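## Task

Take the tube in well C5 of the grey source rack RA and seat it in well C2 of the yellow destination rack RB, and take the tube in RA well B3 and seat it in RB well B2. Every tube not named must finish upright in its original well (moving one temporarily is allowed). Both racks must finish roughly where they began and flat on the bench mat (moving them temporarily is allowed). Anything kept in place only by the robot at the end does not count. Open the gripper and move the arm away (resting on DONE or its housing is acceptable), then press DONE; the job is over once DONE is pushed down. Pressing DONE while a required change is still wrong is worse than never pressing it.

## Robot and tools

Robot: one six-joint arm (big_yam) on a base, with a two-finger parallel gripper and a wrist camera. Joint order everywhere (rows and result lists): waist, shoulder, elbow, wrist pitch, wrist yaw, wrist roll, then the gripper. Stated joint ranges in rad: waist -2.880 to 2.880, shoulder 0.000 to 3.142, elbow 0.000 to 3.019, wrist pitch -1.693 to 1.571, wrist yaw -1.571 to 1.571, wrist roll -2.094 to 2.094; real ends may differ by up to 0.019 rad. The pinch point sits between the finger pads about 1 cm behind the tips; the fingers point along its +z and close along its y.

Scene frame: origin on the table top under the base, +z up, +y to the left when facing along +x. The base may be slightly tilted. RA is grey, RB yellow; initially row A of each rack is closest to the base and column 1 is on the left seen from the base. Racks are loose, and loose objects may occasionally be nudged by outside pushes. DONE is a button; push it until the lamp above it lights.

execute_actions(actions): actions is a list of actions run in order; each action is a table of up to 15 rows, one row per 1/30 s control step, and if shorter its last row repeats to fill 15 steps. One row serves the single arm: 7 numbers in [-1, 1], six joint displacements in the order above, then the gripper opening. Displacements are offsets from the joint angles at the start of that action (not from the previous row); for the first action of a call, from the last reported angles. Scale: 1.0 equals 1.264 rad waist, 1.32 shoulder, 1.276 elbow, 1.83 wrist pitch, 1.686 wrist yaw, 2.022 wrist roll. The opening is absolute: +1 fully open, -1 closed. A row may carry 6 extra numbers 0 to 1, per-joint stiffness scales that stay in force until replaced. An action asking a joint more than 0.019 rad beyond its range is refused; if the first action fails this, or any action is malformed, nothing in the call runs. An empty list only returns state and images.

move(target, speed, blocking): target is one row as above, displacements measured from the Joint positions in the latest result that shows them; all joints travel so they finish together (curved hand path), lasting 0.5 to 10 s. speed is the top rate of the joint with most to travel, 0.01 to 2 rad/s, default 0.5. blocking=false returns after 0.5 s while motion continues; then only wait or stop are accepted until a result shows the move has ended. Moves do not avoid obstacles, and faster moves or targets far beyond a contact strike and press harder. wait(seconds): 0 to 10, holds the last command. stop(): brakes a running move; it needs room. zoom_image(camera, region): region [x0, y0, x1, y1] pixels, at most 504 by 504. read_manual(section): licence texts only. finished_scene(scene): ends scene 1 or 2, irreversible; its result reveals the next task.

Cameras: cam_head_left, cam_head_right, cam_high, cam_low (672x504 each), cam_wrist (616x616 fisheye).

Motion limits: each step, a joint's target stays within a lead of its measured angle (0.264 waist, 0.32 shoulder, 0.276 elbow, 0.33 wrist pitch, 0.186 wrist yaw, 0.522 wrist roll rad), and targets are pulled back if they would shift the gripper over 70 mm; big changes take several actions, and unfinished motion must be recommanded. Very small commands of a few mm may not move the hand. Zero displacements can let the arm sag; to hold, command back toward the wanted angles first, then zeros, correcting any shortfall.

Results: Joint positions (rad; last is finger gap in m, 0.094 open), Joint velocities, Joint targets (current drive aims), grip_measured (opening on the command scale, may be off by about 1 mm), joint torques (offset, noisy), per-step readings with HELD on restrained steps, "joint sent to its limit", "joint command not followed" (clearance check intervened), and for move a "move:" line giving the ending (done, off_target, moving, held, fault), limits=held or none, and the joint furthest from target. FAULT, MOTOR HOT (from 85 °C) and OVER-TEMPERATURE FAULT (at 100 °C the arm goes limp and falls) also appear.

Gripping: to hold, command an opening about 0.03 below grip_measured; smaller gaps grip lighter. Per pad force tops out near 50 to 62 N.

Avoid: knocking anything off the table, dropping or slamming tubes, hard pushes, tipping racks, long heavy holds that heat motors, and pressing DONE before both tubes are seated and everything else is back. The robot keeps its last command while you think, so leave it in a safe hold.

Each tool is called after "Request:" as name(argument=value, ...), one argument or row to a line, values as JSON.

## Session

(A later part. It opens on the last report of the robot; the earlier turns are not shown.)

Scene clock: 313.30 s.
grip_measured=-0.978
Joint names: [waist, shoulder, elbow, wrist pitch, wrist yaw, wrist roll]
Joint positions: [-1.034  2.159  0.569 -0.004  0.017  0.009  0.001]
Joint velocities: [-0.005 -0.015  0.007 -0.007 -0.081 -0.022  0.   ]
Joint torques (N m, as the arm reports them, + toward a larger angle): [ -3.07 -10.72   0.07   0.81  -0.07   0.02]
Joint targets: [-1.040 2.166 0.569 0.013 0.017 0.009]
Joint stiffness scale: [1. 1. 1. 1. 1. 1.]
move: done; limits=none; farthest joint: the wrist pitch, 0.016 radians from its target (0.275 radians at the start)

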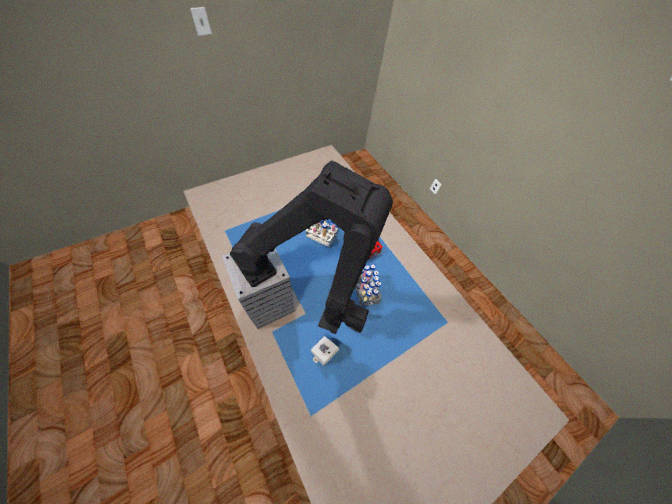

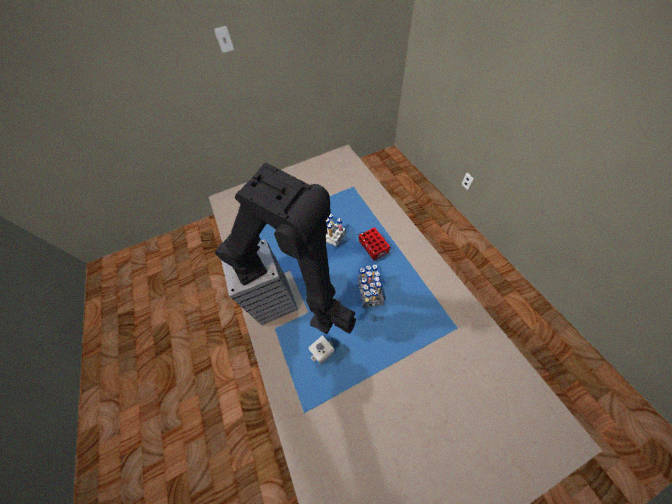

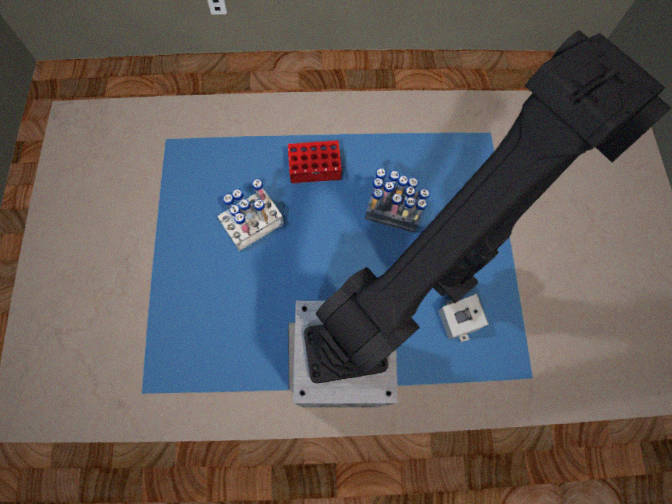

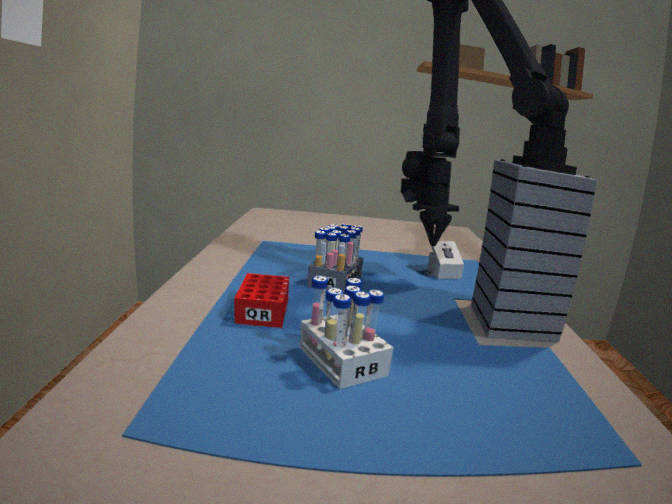

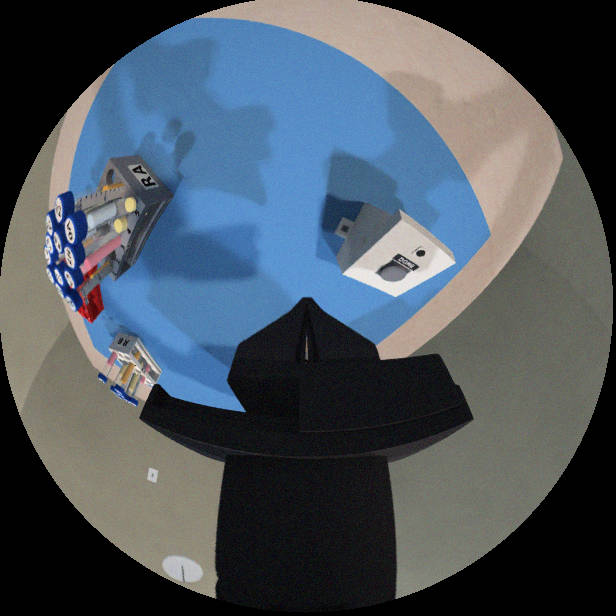

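Request:
move(
  target=[-0.22,-0.04,0.03,-0.02,0,0,-1],
  speed=0.3,
)

Scene clock: 318.03 s.
grip_measured=-0.978
Joint names: [waist, shoulder, elbow, wrist pitch, wrist yaw, wrist roll]
Joint positions: [-1.306  2.119  0.6   -0.026  0.017  0.009  0.001]
Joint velocities: [-0.015 -0.005 -0.007 -0.007 -0.037  0.022 -0.   ]
Joint torques (N m, as the arm reports them, + toward a larger angle): [ -3.29 -12.68   1.46  -0.12  -0.11   0.03]
Joint targets: [-1.313 2.105 0.607 -0.041 0.017 0.009]
Joint stiffness scale: [1. 1. 1. 1. 1. 1.]
move: done; limits=none; farthest joint: the wrist pitch, 0.015 radians from its target (0.037 radians at the start)

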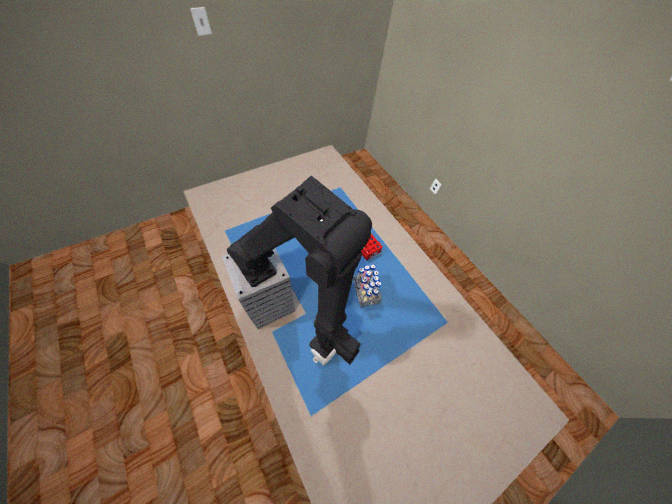

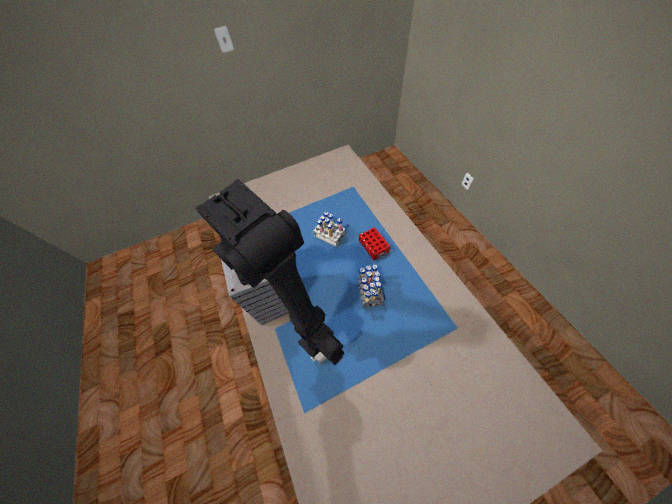

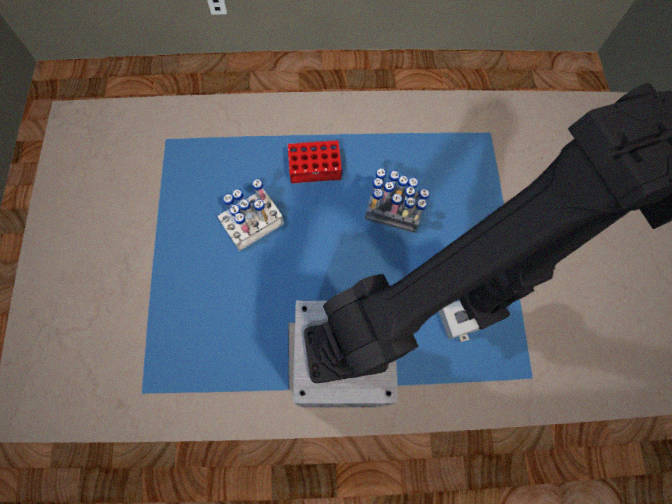

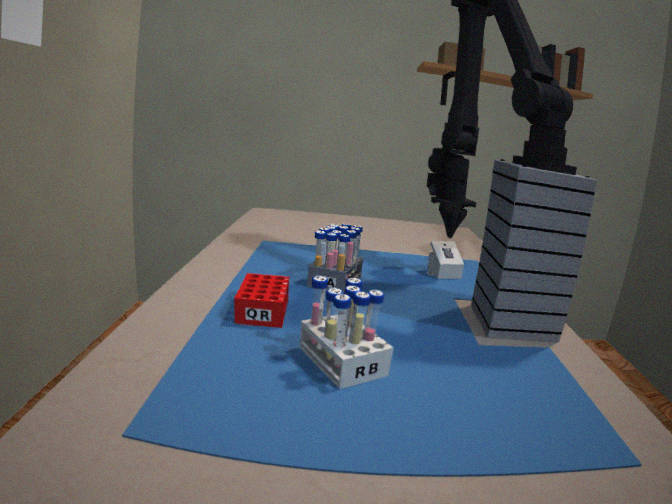

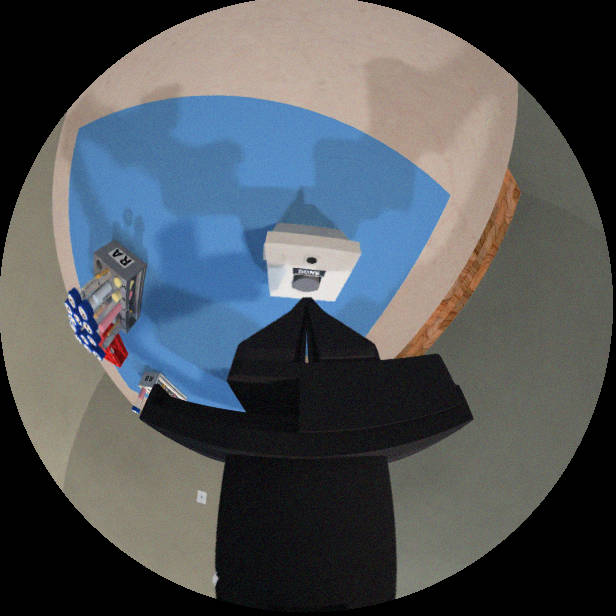

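Request:
move(
  target=[0,0.1,0,0.075,0,0,-1],
  speed=0.15,
)

Scene clock: 322.80 s.
grip_measured=-0.978
Joint names: [waist, shoulder, elbow, wrist pitch, wrist yaw, wrist roll]
Joint positions: [-1.306  2.237  0.6    0.095  0.017  0.009  0.001]
Joint velocities: [-0.005  0.005  0.002  0.012 -0.037  0.022  0.   ]
Joint torques (N m, as the arm reports them, + toward a larger angle): [ -2.76 -10.06  -0.41   1.08  -0.15  -0.02]
Joint targets: [-1.306 2.251 0.600 0.111 0.017 0.009]
Joint stiffness scale: [1. 1. 1. 1. 1. 1.]
move: done; limits=none; farthest joint: the wrist pitch, 0.017 radians from its target (0.137 radians at the start)

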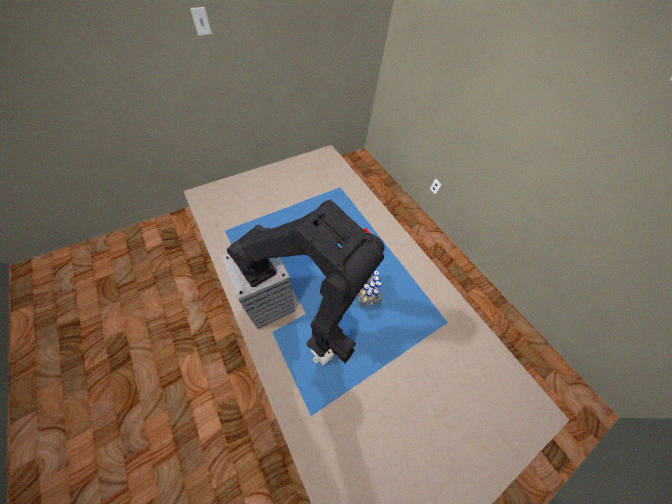

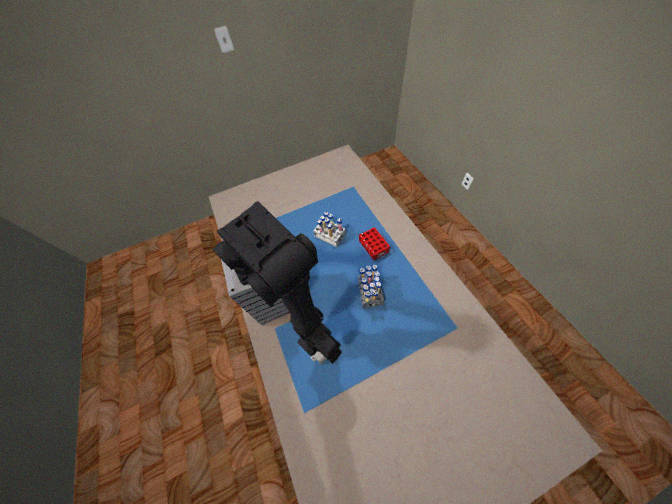

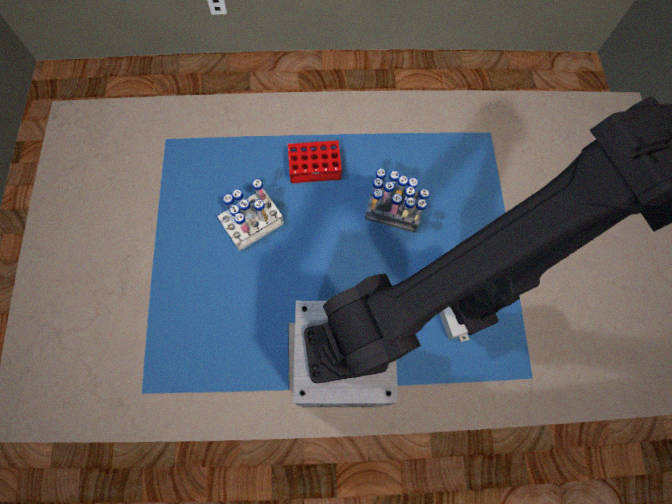

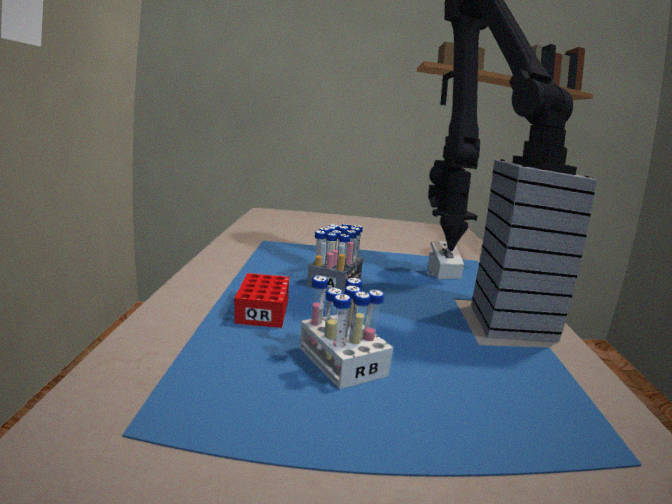

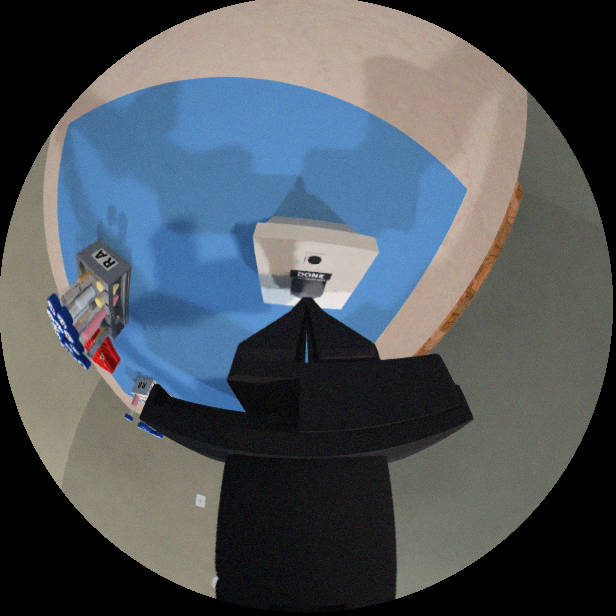

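Request:
move(
  target=[0,0.08,0,0.075,0,0,-1],
  speed=0.08,
)

Scene clock: 328.13 s.
grip_measured=-0.978
Joint names: [waist, shoulder, elbow, wrist pitch, wrist yaw, wrist roll]
Joint positions: [-1.306  2.295  0.6    0.181  0.017  0.009  0.001]
Joint velocities: [-0.024 -0.005 -0.002  0.007  0.037 -0.051 -0.   ]
Joint torques (N m, as the arm reports them, + toward a larger angle): no reading
Joint stiffness scale: [1. 1. 1. 1. 1. 1.]
move: unfinished (the scene ended)
The task's run has ended: the event that ends the task has happened.

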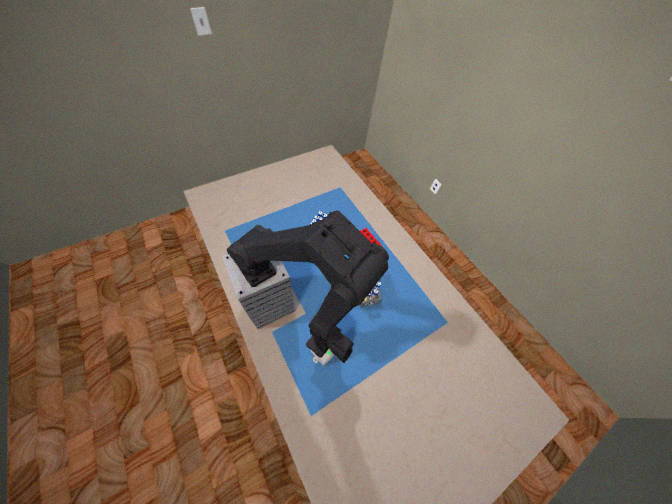

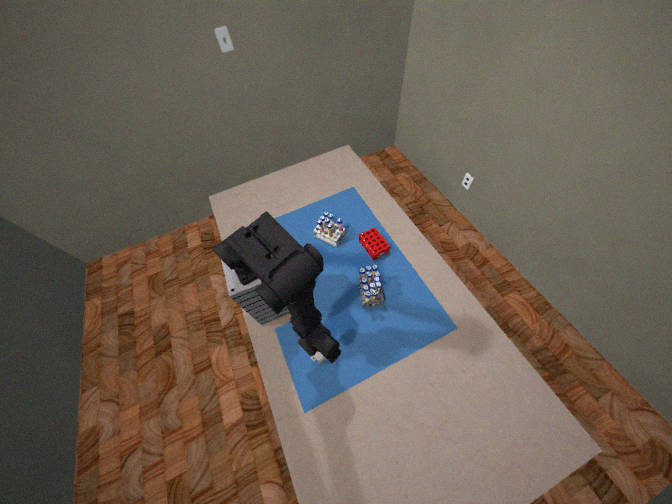

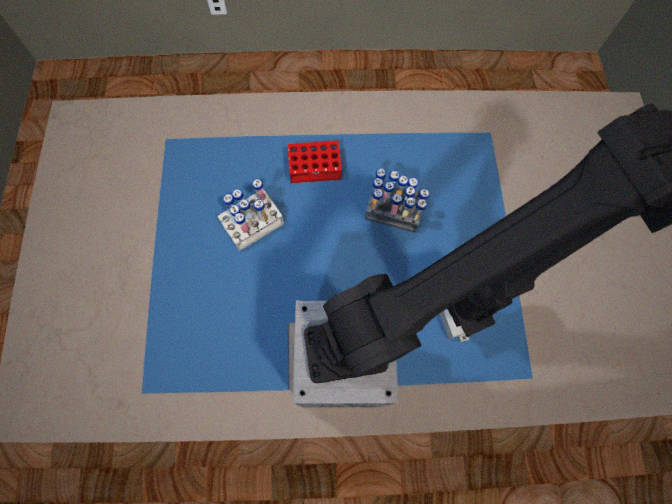

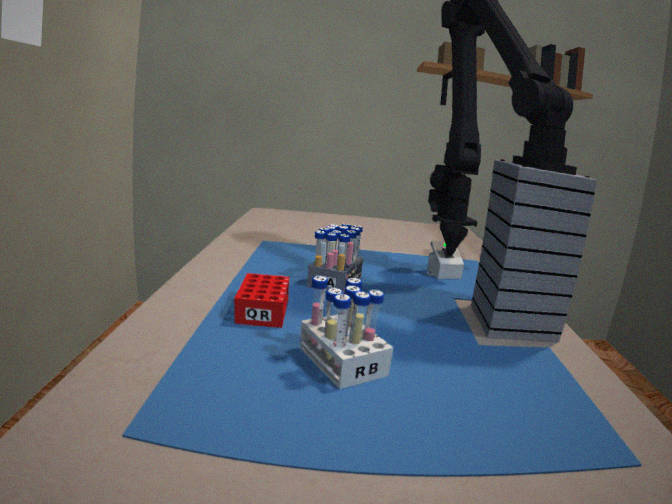

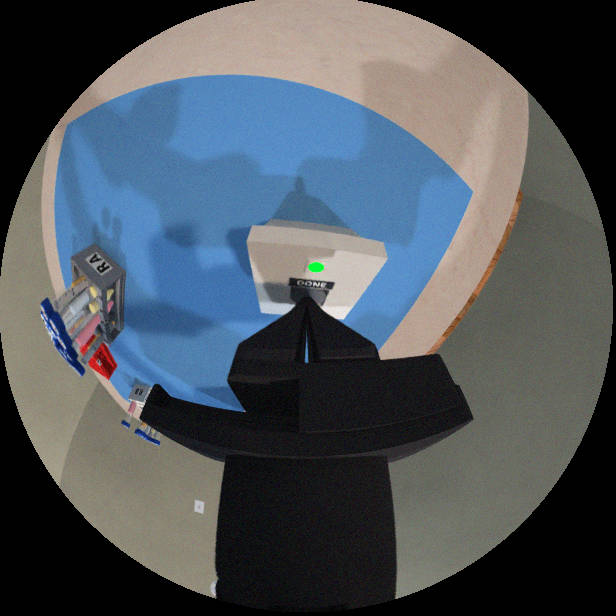

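Request:
finished_scene(
  scene=2,
)

The scene is finished: the task was done.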